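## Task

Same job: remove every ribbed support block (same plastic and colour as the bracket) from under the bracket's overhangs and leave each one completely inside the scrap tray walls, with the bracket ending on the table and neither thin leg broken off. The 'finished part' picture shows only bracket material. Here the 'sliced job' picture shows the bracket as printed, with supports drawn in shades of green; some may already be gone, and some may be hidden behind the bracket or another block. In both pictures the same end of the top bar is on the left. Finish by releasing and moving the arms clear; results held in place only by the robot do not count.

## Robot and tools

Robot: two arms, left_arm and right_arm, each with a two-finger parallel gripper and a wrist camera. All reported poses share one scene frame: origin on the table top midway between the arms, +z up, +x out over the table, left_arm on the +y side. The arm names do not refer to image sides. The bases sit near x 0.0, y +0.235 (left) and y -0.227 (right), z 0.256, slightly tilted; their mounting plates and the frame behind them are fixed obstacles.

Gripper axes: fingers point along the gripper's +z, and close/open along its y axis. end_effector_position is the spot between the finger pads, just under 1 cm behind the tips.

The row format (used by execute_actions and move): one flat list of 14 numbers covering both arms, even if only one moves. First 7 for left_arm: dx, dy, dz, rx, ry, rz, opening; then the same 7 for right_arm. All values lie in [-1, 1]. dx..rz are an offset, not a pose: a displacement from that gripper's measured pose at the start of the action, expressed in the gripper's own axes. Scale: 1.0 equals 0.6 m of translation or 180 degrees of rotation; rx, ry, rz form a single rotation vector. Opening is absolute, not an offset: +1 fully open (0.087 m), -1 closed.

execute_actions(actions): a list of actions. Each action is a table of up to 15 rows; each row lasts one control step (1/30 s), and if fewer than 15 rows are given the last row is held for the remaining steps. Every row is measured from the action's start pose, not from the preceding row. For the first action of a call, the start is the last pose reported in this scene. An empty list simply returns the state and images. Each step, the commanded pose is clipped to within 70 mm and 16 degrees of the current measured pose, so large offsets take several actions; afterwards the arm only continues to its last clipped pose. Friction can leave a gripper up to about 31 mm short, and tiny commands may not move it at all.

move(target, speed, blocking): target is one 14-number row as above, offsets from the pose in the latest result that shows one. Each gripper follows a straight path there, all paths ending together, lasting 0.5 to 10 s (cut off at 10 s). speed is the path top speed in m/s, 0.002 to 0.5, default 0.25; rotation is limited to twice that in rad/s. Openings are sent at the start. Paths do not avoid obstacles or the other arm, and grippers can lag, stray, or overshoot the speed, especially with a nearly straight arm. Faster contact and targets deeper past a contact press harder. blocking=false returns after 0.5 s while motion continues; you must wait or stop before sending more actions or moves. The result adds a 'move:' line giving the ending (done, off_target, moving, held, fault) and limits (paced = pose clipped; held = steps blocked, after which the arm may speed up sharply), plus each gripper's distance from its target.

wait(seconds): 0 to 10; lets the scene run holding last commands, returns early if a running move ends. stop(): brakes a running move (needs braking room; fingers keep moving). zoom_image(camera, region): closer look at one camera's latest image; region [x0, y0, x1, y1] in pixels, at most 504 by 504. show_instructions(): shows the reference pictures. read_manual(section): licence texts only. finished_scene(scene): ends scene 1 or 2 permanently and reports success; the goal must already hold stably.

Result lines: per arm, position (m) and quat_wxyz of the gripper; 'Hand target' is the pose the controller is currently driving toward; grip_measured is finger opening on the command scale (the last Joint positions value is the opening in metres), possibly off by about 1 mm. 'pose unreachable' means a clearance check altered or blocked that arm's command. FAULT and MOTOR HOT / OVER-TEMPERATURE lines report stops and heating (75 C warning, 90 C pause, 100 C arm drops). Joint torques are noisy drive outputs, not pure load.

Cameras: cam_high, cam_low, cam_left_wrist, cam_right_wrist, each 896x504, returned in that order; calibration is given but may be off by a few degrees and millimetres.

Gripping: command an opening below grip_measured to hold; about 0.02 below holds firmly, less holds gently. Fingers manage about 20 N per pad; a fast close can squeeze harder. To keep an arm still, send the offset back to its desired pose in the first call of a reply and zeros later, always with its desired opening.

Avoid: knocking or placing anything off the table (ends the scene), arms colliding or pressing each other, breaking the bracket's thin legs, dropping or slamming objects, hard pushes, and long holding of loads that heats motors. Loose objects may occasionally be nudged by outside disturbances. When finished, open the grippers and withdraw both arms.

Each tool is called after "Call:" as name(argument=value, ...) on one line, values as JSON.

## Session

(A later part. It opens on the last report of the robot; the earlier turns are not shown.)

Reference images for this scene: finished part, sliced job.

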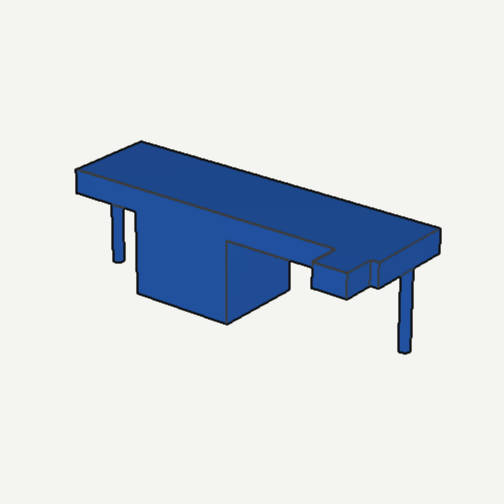

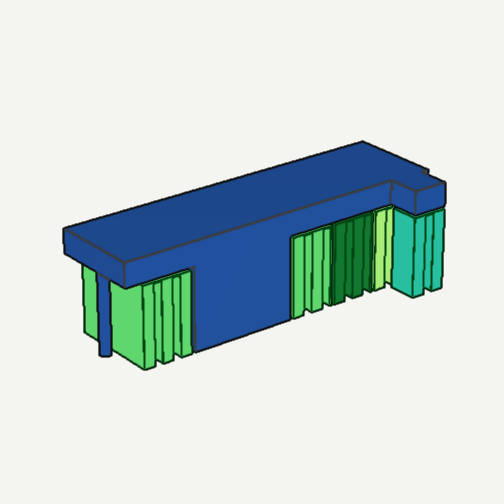

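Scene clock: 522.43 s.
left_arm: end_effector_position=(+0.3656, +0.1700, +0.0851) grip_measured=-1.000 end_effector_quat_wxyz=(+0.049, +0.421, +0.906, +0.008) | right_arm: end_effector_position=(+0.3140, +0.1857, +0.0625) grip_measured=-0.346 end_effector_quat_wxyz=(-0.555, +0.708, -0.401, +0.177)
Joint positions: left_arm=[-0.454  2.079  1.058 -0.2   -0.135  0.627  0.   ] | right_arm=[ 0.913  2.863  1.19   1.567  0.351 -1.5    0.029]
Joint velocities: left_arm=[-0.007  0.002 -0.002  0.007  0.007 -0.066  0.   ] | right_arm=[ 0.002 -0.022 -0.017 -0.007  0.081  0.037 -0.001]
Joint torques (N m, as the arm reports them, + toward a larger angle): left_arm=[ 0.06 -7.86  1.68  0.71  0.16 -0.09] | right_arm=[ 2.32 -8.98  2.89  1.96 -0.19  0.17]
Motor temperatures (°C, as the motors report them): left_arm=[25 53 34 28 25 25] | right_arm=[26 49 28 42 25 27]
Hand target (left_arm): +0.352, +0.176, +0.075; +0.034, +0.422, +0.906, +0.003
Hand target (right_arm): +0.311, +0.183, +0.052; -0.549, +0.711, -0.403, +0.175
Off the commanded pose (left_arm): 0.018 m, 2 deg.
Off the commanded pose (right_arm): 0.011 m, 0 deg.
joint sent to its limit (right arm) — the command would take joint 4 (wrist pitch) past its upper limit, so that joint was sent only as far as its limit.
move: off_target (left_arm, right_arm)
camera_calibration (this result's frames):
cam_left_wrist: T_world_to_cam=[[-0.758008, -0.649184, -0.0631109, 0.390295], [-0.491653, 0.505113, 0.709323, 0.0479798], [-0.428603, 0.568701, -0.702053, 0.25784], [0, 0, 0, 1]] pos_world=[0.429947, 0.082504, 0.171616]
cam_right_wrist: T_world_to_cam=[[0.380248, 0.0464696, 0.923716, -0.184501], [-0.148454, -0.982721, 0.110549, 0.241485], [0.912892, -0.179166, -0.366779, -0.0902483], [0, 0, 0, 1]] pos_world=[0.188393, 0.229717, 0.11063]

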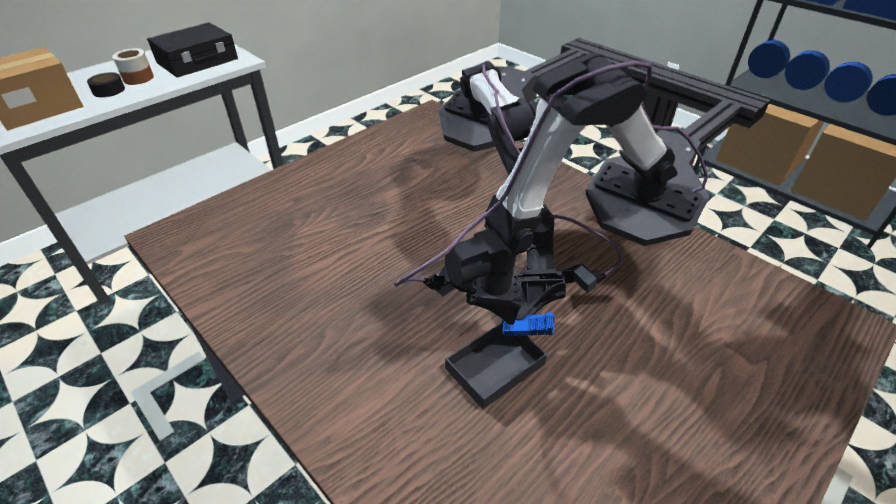

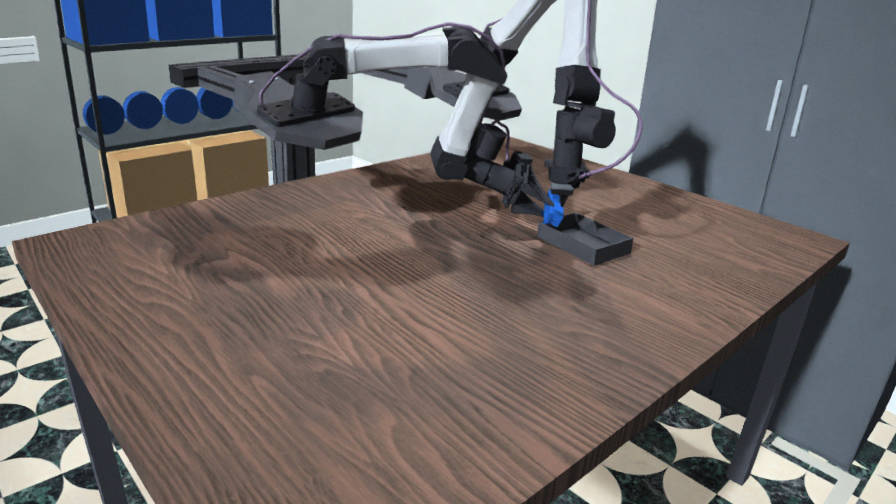

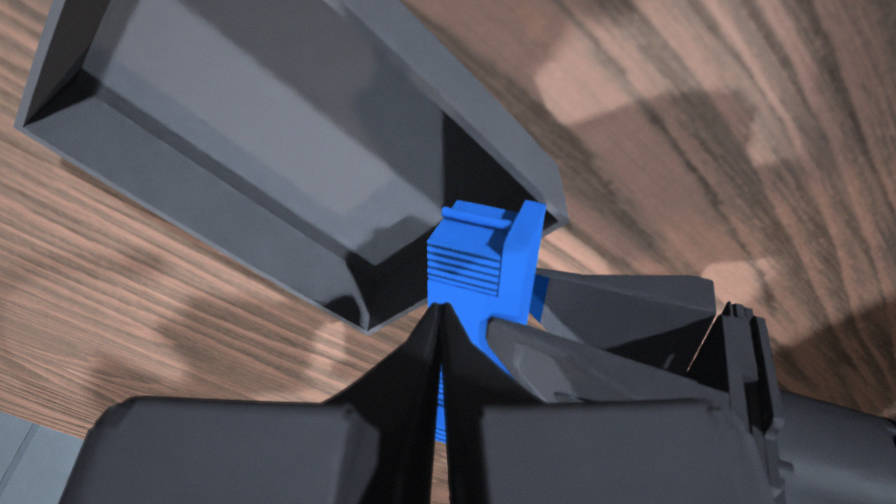

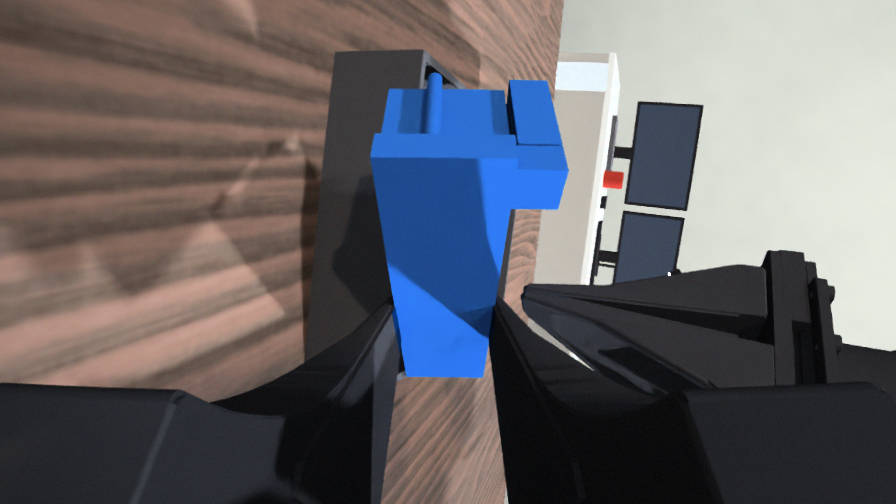

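Call:
move(target=[0.012,-0.008,0,0.0062,0.0092,0,-1,0.004,0.0186,0.0,0,0,0,-0.40], speed=0.02)

Scene clock: 529.50 s.
left_arm: end_effector_position=(+0.3639, +0.1705, +0.0851) grip_measured=-1.000 end_effector_quat_wxyz=(+0.046, +0.422, +0.905, +0.007) | right_arm: end_effector_position=(+0.3140, +0.1857, +0.0625) grip_measured=-0.346 end_effector_quat_wxyz=(-0.555, +0.708, -0.401, +0.177)
Joint positions: left_arm=[-0.454  2.079  1.058 -0.207 -0.135  0.628  0.   ] | right_arm=[ 0.913  2.863  1.19   1.567  0.351 -1.5    0.029]
Joint velocities: left_arm=[-0.012 -0.022 -0.007  0.022  0.037  0.037  0.   ] | right_arm=[-0.022 -0.002 -0.002  0.022  0.051 -0.022 -0.001]
Joint torques (N m, as the arm reports them, + toward a larger angle): left_arm=[-1.01 -9.25  3.98  0.34  0.06 -0.22] | right_arm=[ 2.37 -8.91  2.94  1.99 -0.2   0.17]
Motor temperatures (°C, as the motors report them): left_arm=[25 52 33 28 25 25] | right_arm=[26 48 27 42 25 27]
Hand target (left_arm): +0.357, +0.173, +0.084; +0.032, +0.422, +0.906, +0.005
Hand target (right_arm): +0.311, +0.183, +0.052; -0.549, +0.711, -0.403, +0.175
Off the commanded pose (left_arm): 0.007 m, 2 deg.
Off the commanded pose (right_arm): 0.011 m, 0 deg.
joint sent to its limit (right arm) — the command would take joint 4 (wrist pitch) past its upper limit, so that joint was sent only as far as its limit.
move: off_target (right_arm)
camera_calibration (this result's frames):
cam_left_wrist: T_world_to_cam=[[-0.759844, -0.64744, -0.0588094, 0.389289], [-0.485573, 0.505061, 0.713535, 0.0443162], [-0.432269, 0.570732, -0.698147, 0.257564], [0, 0, 0, 1]] pos_world=[0.428655, 0.0826588, 0.17109]
cam_right_wrist: T_world_to_cam=[[0.380248, 0.0464696, 0.923716, -0.184501], [-0.148454, -0.982721, 0.110549, 0.241485], [0.912892, -0.179166, -0.366779, -0.0902483], [0, 0, 0, 1]] pos_world=[0.188393, 0.229717, 0.11063]

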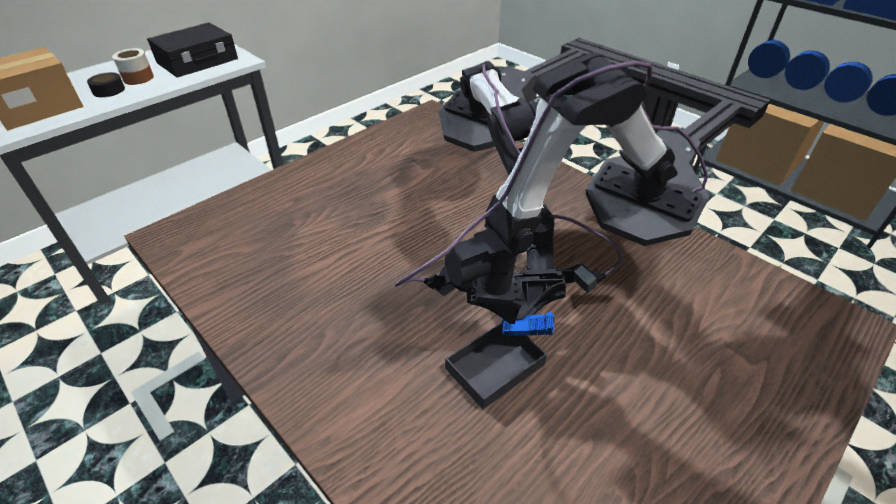

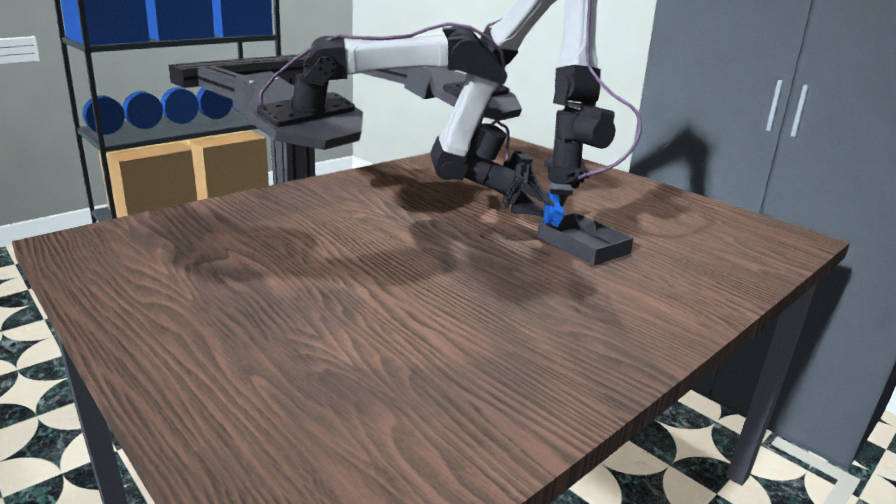

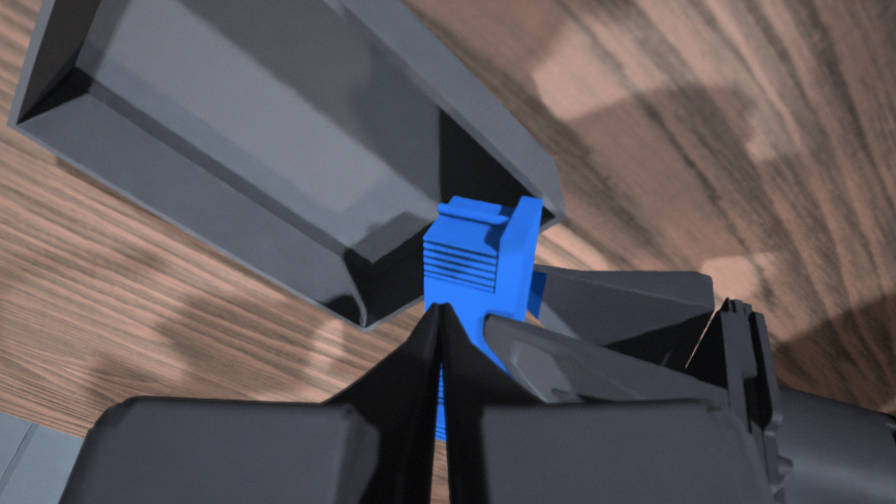

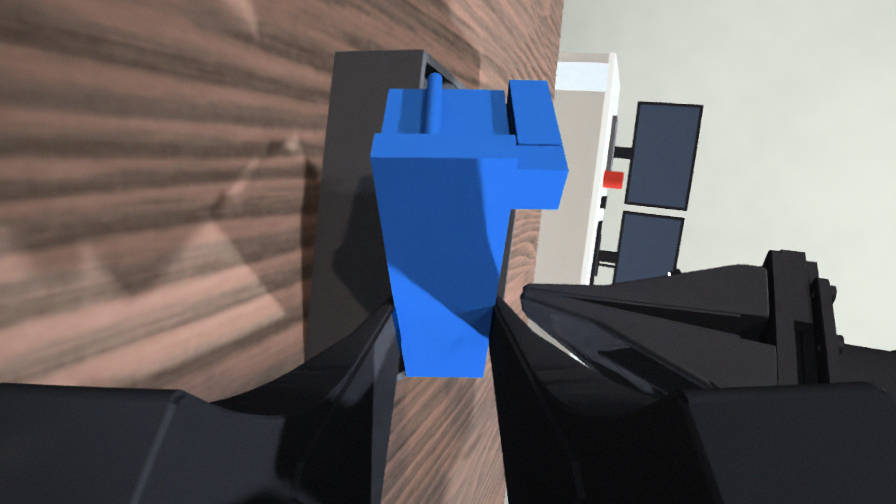

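Call:
move(target=[0.0172,-0.0116,0,0.00885,0.0132,0,-1,0.004,0.0186,0.0,0,0,0,-0.40], speed=0.02)

Call:
zoom_image(camera="cam_left_wrist", region=[380, 170, 580, 330])

Scene clock: 534.30 s.
left_arm: end_effector_position=(+0.3590, +0.1718, +0.0854) grip_measured=-1.000 end_effector_quat_wxyz=(+0.036, +0.424, +0.905, +0.005) | right_arm: end_effector_position=(+0.3140, +0.1857, +0.0625) grip_measured=-0.346 end_effector_quat_wxyz=(-0.555, +0.708, -0.401, +0.177)
Joint positions: left_arm=[-0.454  2.079  1.058 -0.227 -0.135  0.628  0.   ] | right_arm=[ 0.913  2.863  1.19   1.567  0.351 -1.5    0.029]
Joint velocities: left_arm=[ 0.007  0.002 -0.012 -0.066 -0.007 -0.022  0.   ] | right_arm=[ 0.002 -0.007  0.002 -0.066 -0.051 -0.037  0.   ]
Joint torques (N m, as the arm reports them, + toward a larger angle): left_arm=[-0.97 -9.11  3.95  0.36  0.1  -0.22] | right_arm=[ 2.27 -8.92  3.06  1.98 -0.18  0.15]
Motor temperatures (°C, as the motors report them): left_arm=[25 52 33 28 25 25] | right_arm=[26 48 27 42 25 27]
Hand target (left_arm): +0.352, +0.174, +0.084; +0.021, +0.423, +0.906, +0.004
Hand target (right_arm): +0.311, +0.183, +0.052; -0.549, +0.711, -0.403, +0.175
Off the commanded pose (left_arm): 0.007 m, 2 deg.
Off the commanded pose (right_arm): 0.011 m, 0 deg.
joint sent to its limit (right arm) — the command would take joint 4 (wrist pitch) past its upper limit, so that joint was sent only as far as its limit.
move: off_target (right_arm)
camera_calibration (this result's frames):
cam_left_wrist: T_world_to_cam=[[-0.762721, -0.645007, -0.0471425, 0.386058], [-0.469946, 0.502679, 0.725579, 0.0348433], [-0.444306, 0.575568, -0.686522, 0.257372], [0, 0, 0, 1]] pos_world=[0.425181, 0.0833602, 0.16961]
cam_right_wrist: T_world_to_cam=[[0.380248, 0.0464696, 0.923716, -0.184501], [-0.148454, -0.982721, 0.110549, 0.241485], [0.912892, -0.179166, -0.366779, -0.0902483], [0, 0, 0, 1]] pos_world=[0.188393, 0.229717, 0.11063]

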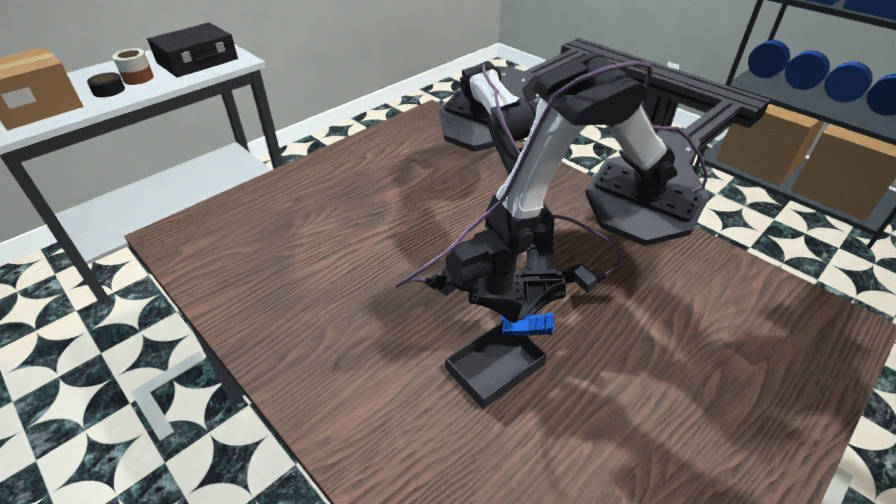

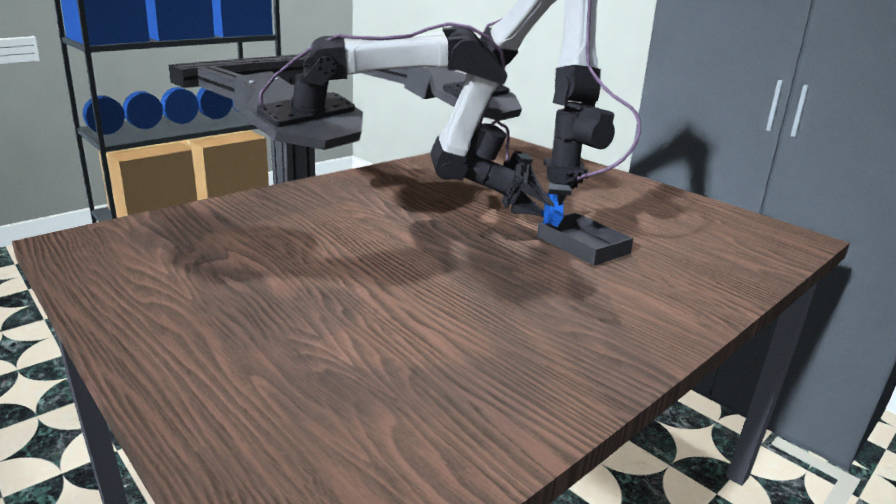

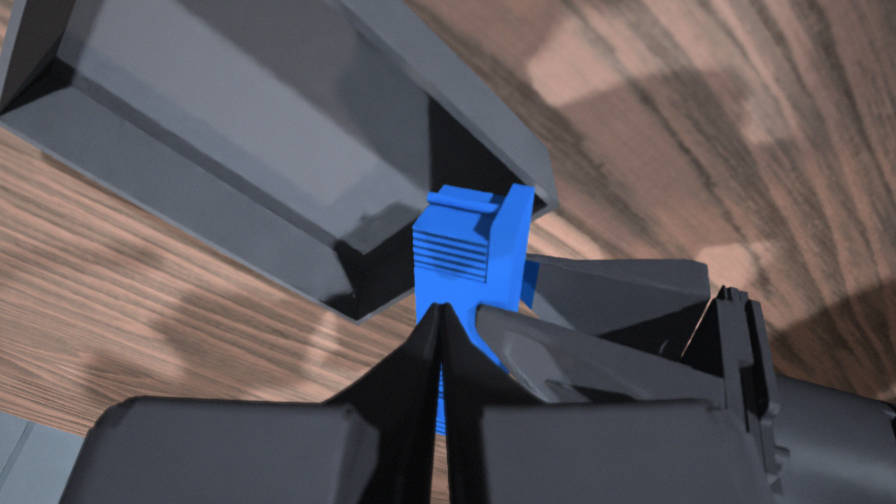

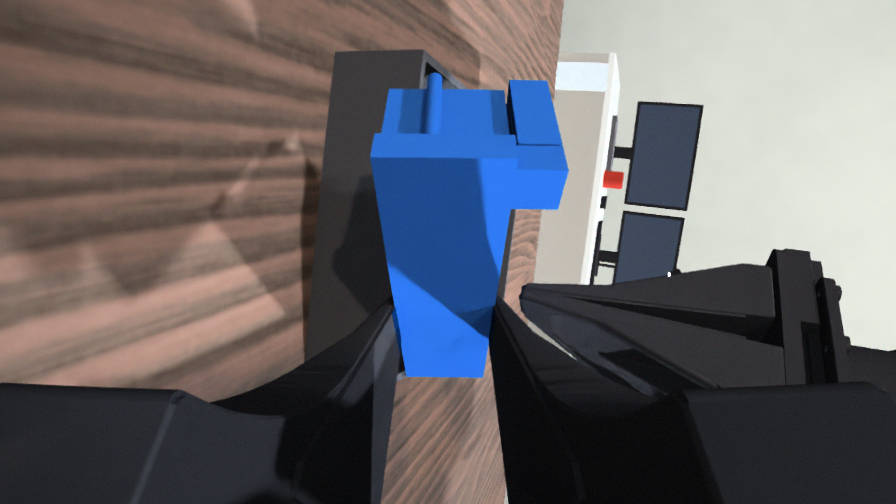

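Region (380, 170, 580, 330) of cam_left_wrist's 896x504 image, scaled by 2.520, with more detail than that image has; it fills the top 403 rows of this view, and the rest is white.

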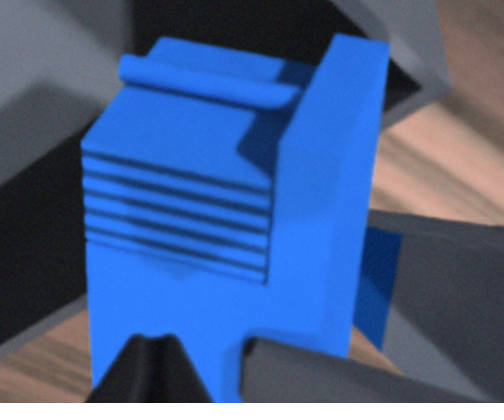

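Call:
move(target=[-0.0186,0.0125,0,-0.0096,-0.0143,0,-1,0.004,0.0186,0.0,0,0,0,-0.40], speed=0.02)

Call:
move(target=[0,0,0.033,0,0,0,-1,0.004,0.0186,0.0,0,0,0,-0.40], speed=0.015)

Call:
zoom_image(camera="cam_left_wrist", region=[360, 180, 560, 340])

Scene clock: 584.13 s.
left_arm: end_effector_position=(+0.3673, +0.1695, +0.0850) grip_measured=-1.000 end_effector_quat_wxyz=(+0.053, +0.421, +0.905, +0.008) | right_arm: end_effector_position=(+0.3140, +0.1857, +0.0625) grip_measured=-0.346 end_effector_quat_wxyz=(-0.555, +0.708, -0.401, +0.177)
Joint positions: left_arm=[-0.454  2.079  1.058 -0.192 -0.135  0.628  0.   ] | right_arm=[ 0.913  2.863  1.19   1.567  0.351 -1.5    0.029]
Joint velocities: left_arm=[-0.002 -0.007 -0.002  0.066 -0.037 -0.022  0.   ] | right_arm=[ 0.017  0.017  0.002  0.037 -0.022 -0.037 -0.   ]
Joint torques (N m, as the arm reports them, + toward a larger angle): left_arm=[ -1.17 -10.01   3.74   0.71   0.13  -0.11] | right_arm=[ 2.37 -8.97  2.98  1.97 -0.2   0.14]
Motor temperatures (°C, as the motors report them): left_arm=[25 52 33 27 25 25] | right_arm=[26 48 27 43 25 27]
Hand target (left_arm): +0.372, +0.168, +0.086; +0.062, +0.423, +0.904, +0.009
Hand target (right_arm): +0.311, +0.183, +0.052; -0.549, +0.711, -0.403, +0.175
Off the commanded pose (left_arm): 0.005 m, 1 deg.
Off the commanded pose (right_arm): 0.011 m, 0 deg.
joint sent to its limit (right arm) — the command would take joint 4 (wrist pitch) past its upper limit, so that joint was sent only as far as its limit.
move: off_target (right_arm)
camera_calibration (this result's frames):
cam_left_wrist: T_world_to_cam=[[-0.757678, -0.649183, -0.0669767, 0.3915], [-0.496429, 0.506673, 0.704869, 0.0510046], [-0.423653, 0.567313, -0.706169, 0.257595], [0, 0, 0, 1]] pos_world=[0.431082, 0.0821758, 0.172175]
cam_right_wrist: T_world_to_cam=[[0.380248, 0.0464696, 0.923716, -0.184501], [-0.148454, -0.982721, 0.110549, 0.241485], [0.912892, -0.179166, -0.366779, -0.0902483], [0, 0, 0, 1]] pos_world=[0.188393, 0.229717, 0.11063]

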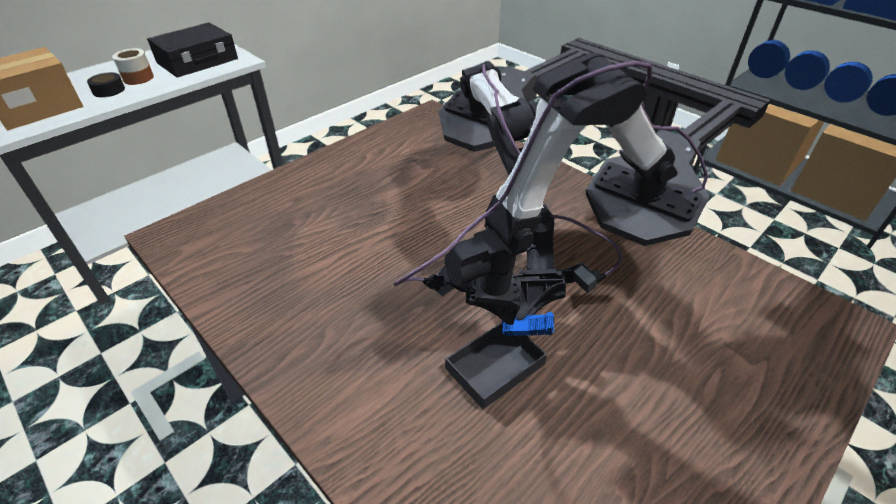

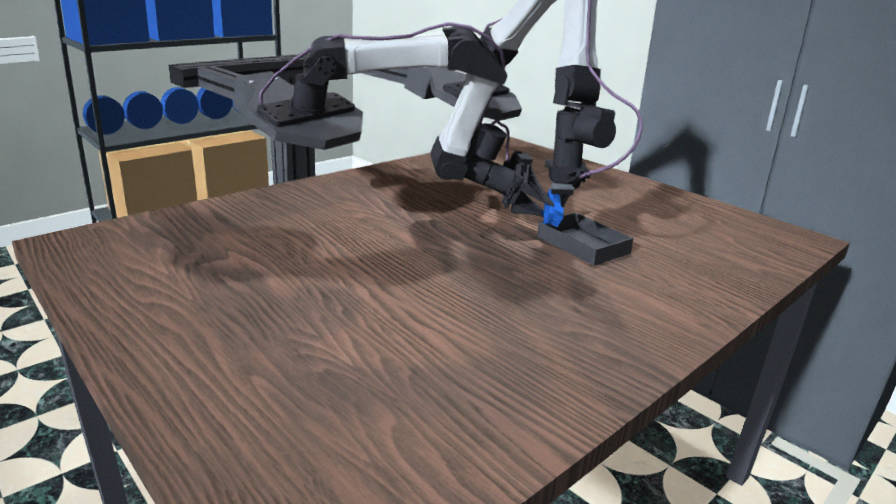

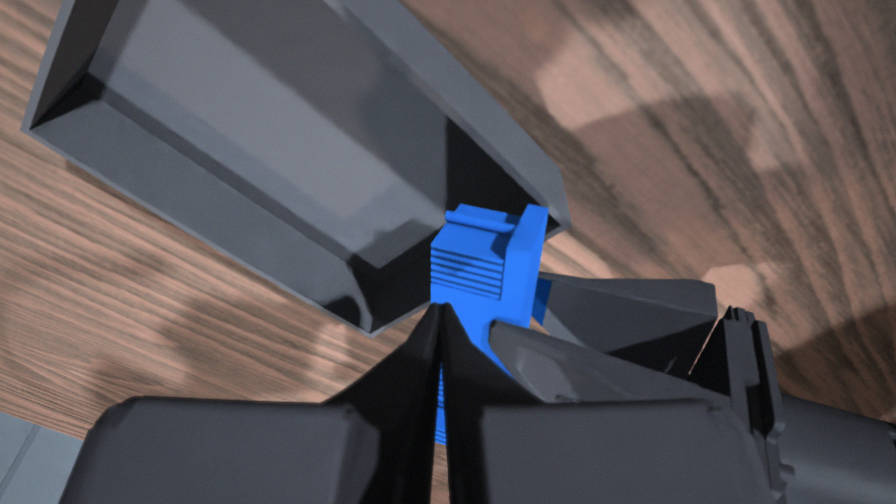

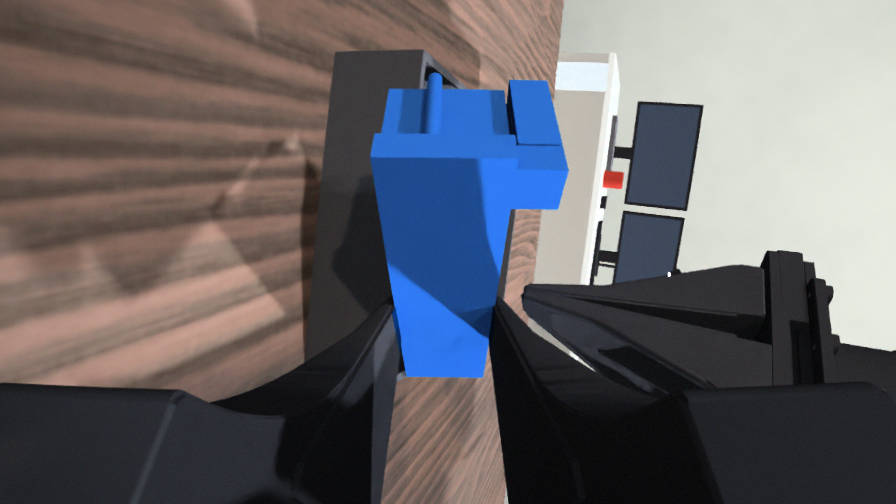

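Scene clock: 585.67 s.
left_arm: end_effector_position=(+0.3651, +0.1684, +0.0730) grip_measured=-1.000 end_effector_quat_wxyz=(+0.052, +0.421, +0.905, +0.008) | right_arm: end_effector_position=(+0.3140, +0.1857, +0.0625) grip_measured=-0.346 end_effector_quat_wxyz=(-0.555, +0.708, -0.401, +0.177)
Joint positions: left_arm=[-0.454  2.119  1.058 -0.156 -0.135  0.628  0.   ] | right_arm=[ 0.913  2.863  1.19   1.567  0.351 -1.5    0.029]
Joint velocities: left_arm=[-0.007 -0.007 -0.002 -0.095 -0.037 -0.022  0.   ] | right_arm=[ 0.002  0.007  0.007 -0.037 -0.037 -0.007  0.   ]
Joint torques (N m, as the arm reports them, + toward a larger angle): left_arm=[-0.4  -7.68  5.33  0.71  0.12 -0.1 ] | right_arm=[ 2.31 -8.95  3.09  1.96 -0.17  0.16]
Motor temperatures (°C, as the motors report them): left_arm=[25 52 33 27 25 25] | right_arm=[26 48 27 43 25 27]
Hand target (left_arm): +0.369, +0.169, +0.065; +0.053, +0.421, +0.905, +0.008
Hand target (right_arm): +0.311, +0.183, +0.052; -0.549, +0.711, -0.403, +0.175
Off the commanded pose (left_arm): 0.009 m, 0 deg.
Off the commanded pose (right_arm): 0.011 m, 0 deg.
joint sent to its limit (right arm) — the command would take joint 4 (wrist pitch) past its upper limit, so that joint was sent only as far as its limit.
move: off_target (right_arm)
camera_calibration (this result's frames):
cam_left_wrist: T_world_to_cam=[[-0.758331, -0.64857, -0.0655081, 0.388305], [-0.494254, 0.506541, 0.706491, 0.0580994], [-0.425026, 0.568132, -0.704684, 0.249035], [0, 0, 0, 1]] pos_world=[0.429026, 0.0809284, 0.159882]
cam_right_wrist: T_world_to_cam=[[0.380248, 0.0464696, 0.923716, -0.184501], [-0.148454, -0.982721, 0.110549, 0.241485], [0.912892, -0.179166, -0.366779, -0.0902483], [0, 0, 0, 1]] pos_world=[0.188393, 0.229717, 0.11063]

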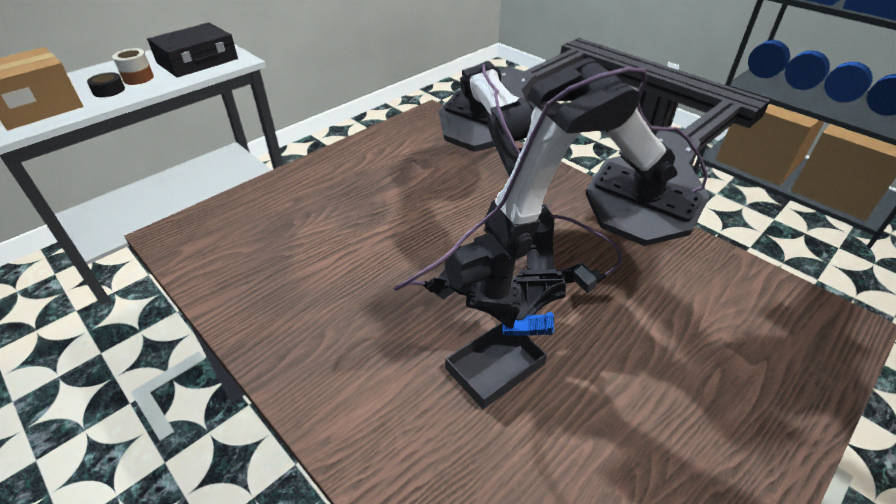

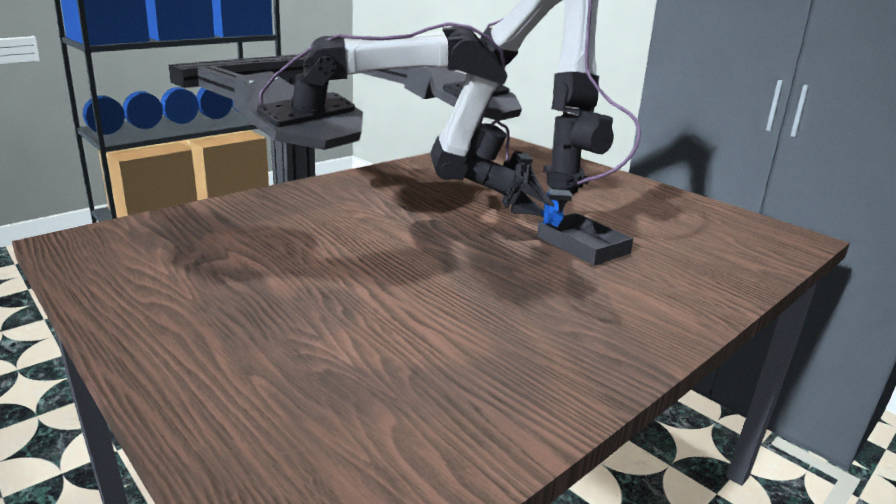

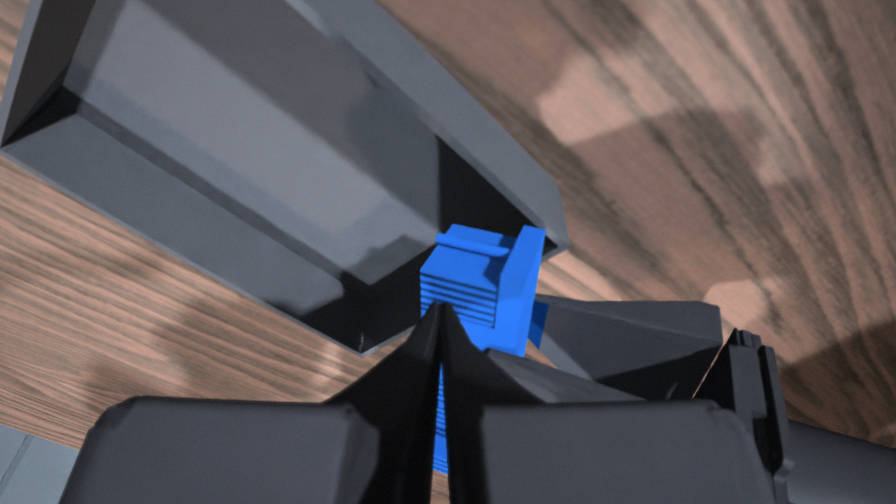

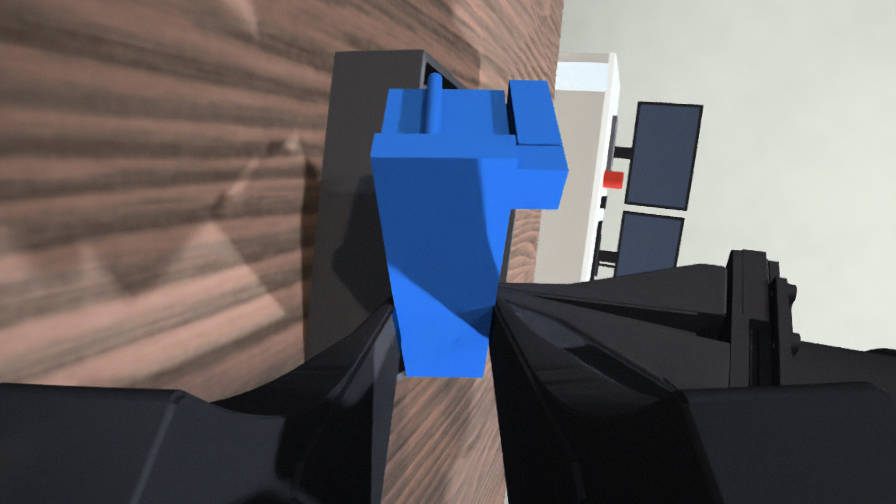

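Region (360, 180, 560, 340) of cam_left_wrist's 896x504 image, scaled by 2.520, with more detail than that image has; it fills the top 403 rows of this view, and the rest is white.

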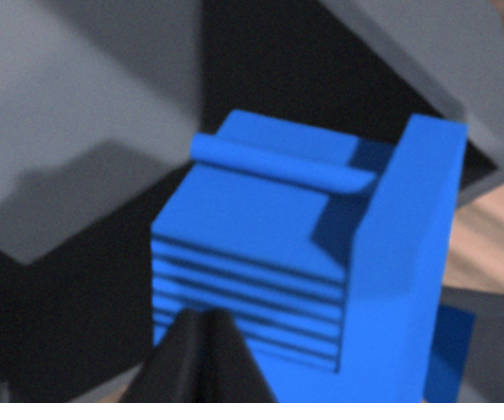

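Call:
execute_actions(actions=[])

Scene clock: 596.30 s.
left_arm: end_effector_position=(+0.3656, +0.1683, +0.0729) grip_measured=-1.000 end_effector_quat_wxyz=(+0.053, +0.421, +0.905, +0.008) | right_arm: end_effector_position=(+0.3140, +0.1857, +0.0625) grip_measured=-0.346 end_effector_quat_wxyz=(-0.555, +0.708, -0.401, +0.177)
Joint positions: left_arm=[-0.454  2.119  1.058 -0.153 -0.135  0.628  0.   ] | right_arm=[ 0.913  2.863  1.19   1.567  0.351 -1.5    0.029]
Joint velocities: left_arm=[-0.002 -0.002 -0.002 -0.022 -0.095 -0.022  0.   ] | right_arm=[ 0.002 -0.002  0.012 -0.066 -0.007  0.022 -0.   ]
Joint torques (N m, as the arm reports them, + toward a larger angle): left_arm=[-0.29 -7.51  5.26  0.74  0.13 -0.1 ] | right_arm=[ 2.28 -9.    2.99  1.98 -0.18  0.15]
Motor temperatures (°C, as the motors report them): left_arm=[25 51 33 27 25 25] | right_arm=[26 48 27 43 25 27]
Hand target (left_arm): +0.369, +0.169, +0.065; +0.053, +0.421, +0.905, +0.008
Hand target (right_arm): +0.311, +0.183, +0.052; -0.549, +0.711, -0.403, +0.175
Off the commanded pose (left_arm): 0.008 m, 0 deg.
Off the commanded pose (right_arm): 0.011 m, 0 deg.
camera_calibration (this result's frames):
cam_left_wrist: T_world_to_cam=[[-0.757982, -0.648846, -0.0667961, 0.388636], [-0.495961, 0.506792, 0.705113, 0.0591375], [-0.423658, 0.567591, -0.705942, 0.249021], [0, 0, 0, 1]] pos_world=[0.429409, 0.0808527, 0.160055]
cam_right_wrist: T_world_to_cam=[[0.380248, 0.0464696, 0.923716, -0.184501], [-0.148454, -0.982721, 0.110549, 0.241485], [0.912892, -0.179166, -0.366779, -0.0902483], [0, 0, 0, 1]] pos_world=[0.188393, 0.229717, 0.11063]

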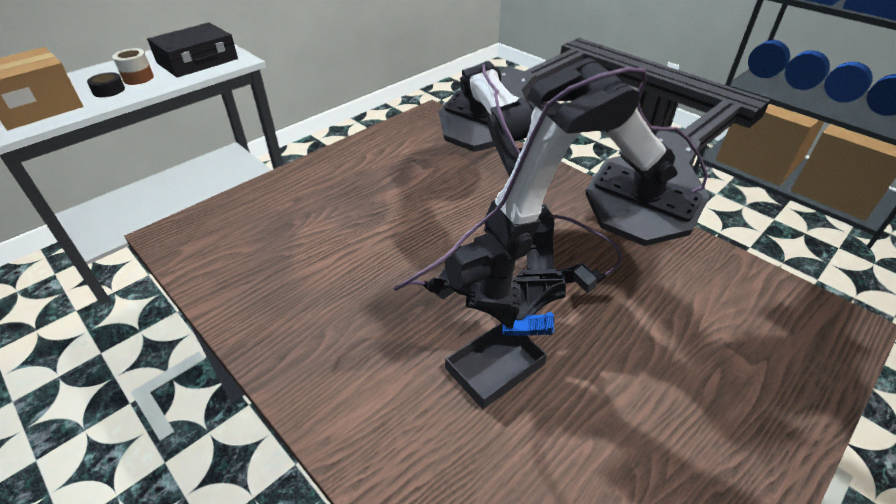

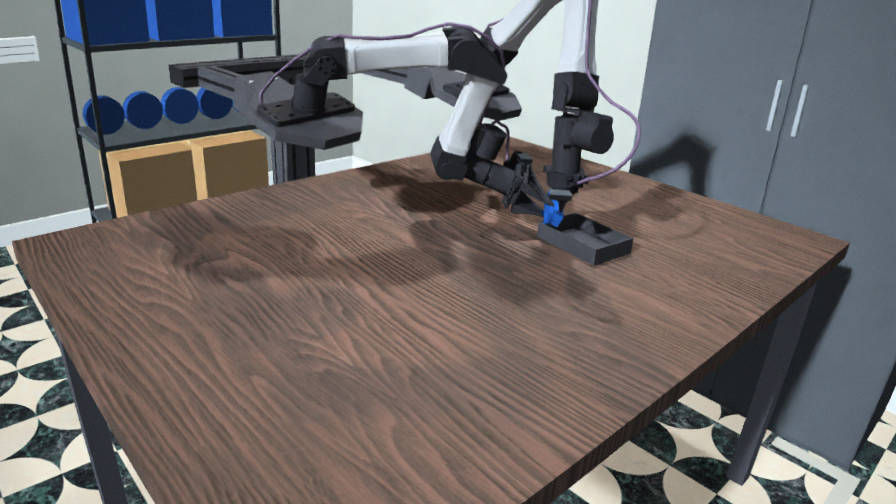

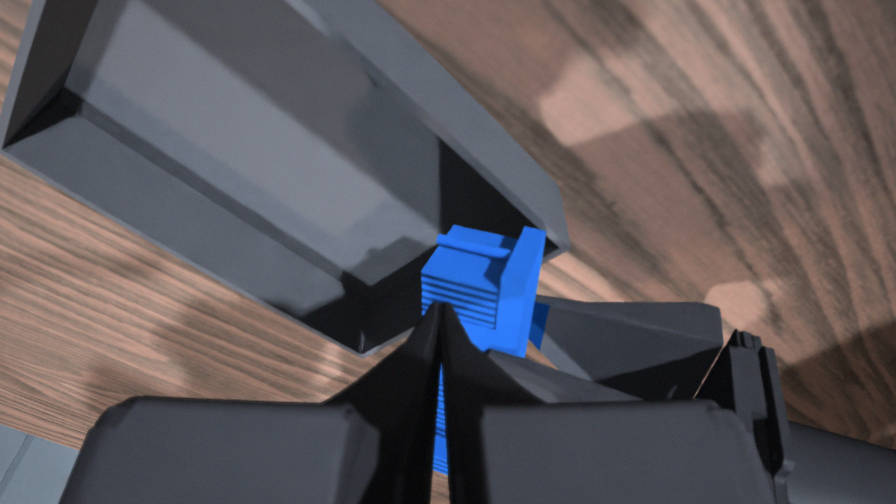

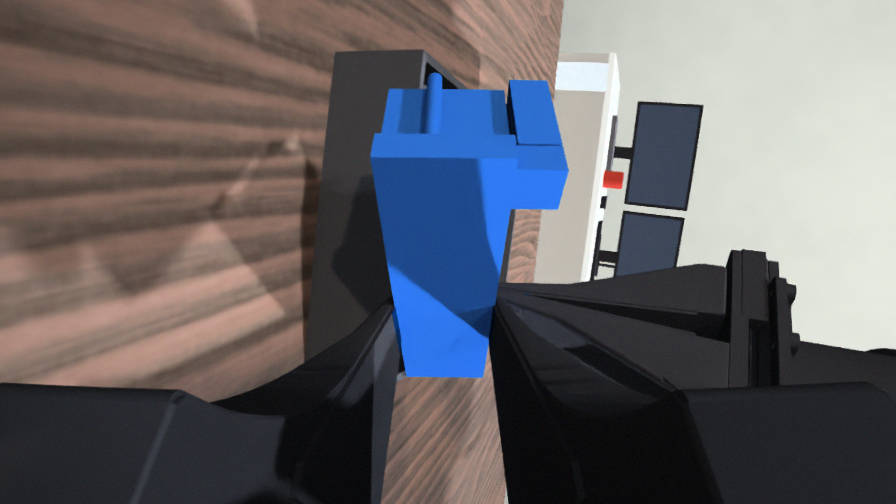

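Call:
zoom_image(camera="cam_left_wrist", region=[340, 180, 600, 380])

Call:
zoom_image(camera="cam_low", region=[480, 160, 660, 280])

Call:
zoom_image(camera="cam_high", region=[430, 280, 610, 410])

Region (340, 180, 600, 380) of cam_left_wrist's 896x504 image, scaled by 1.938, with more detail than that image has; it fills the top 388 rows of this view, and the rest is white.

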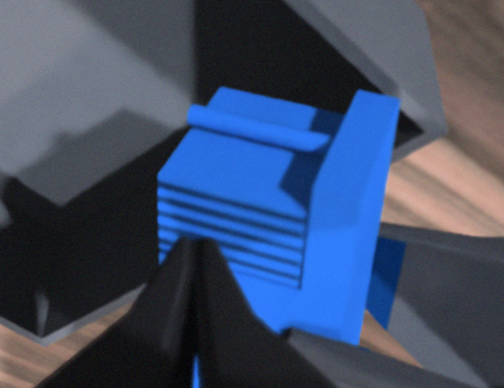

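Region (480, 160, 660, 280) of cam_low's 896x504 image, scaled by 2.800, with more detail than that image has.

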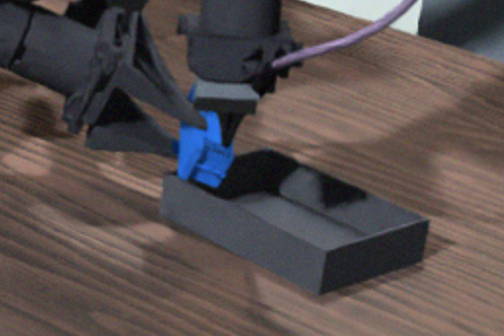

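Region (430, 280, 610, 410) of cam_high's 896x504 image, scaled by 2.800, with more detail than that image has.

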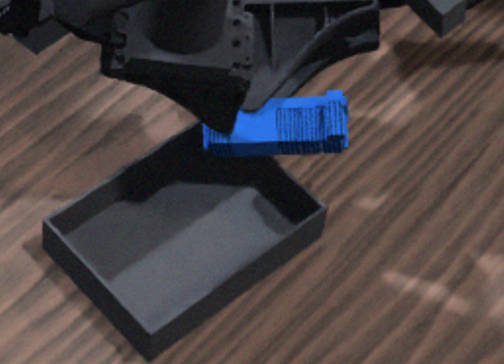

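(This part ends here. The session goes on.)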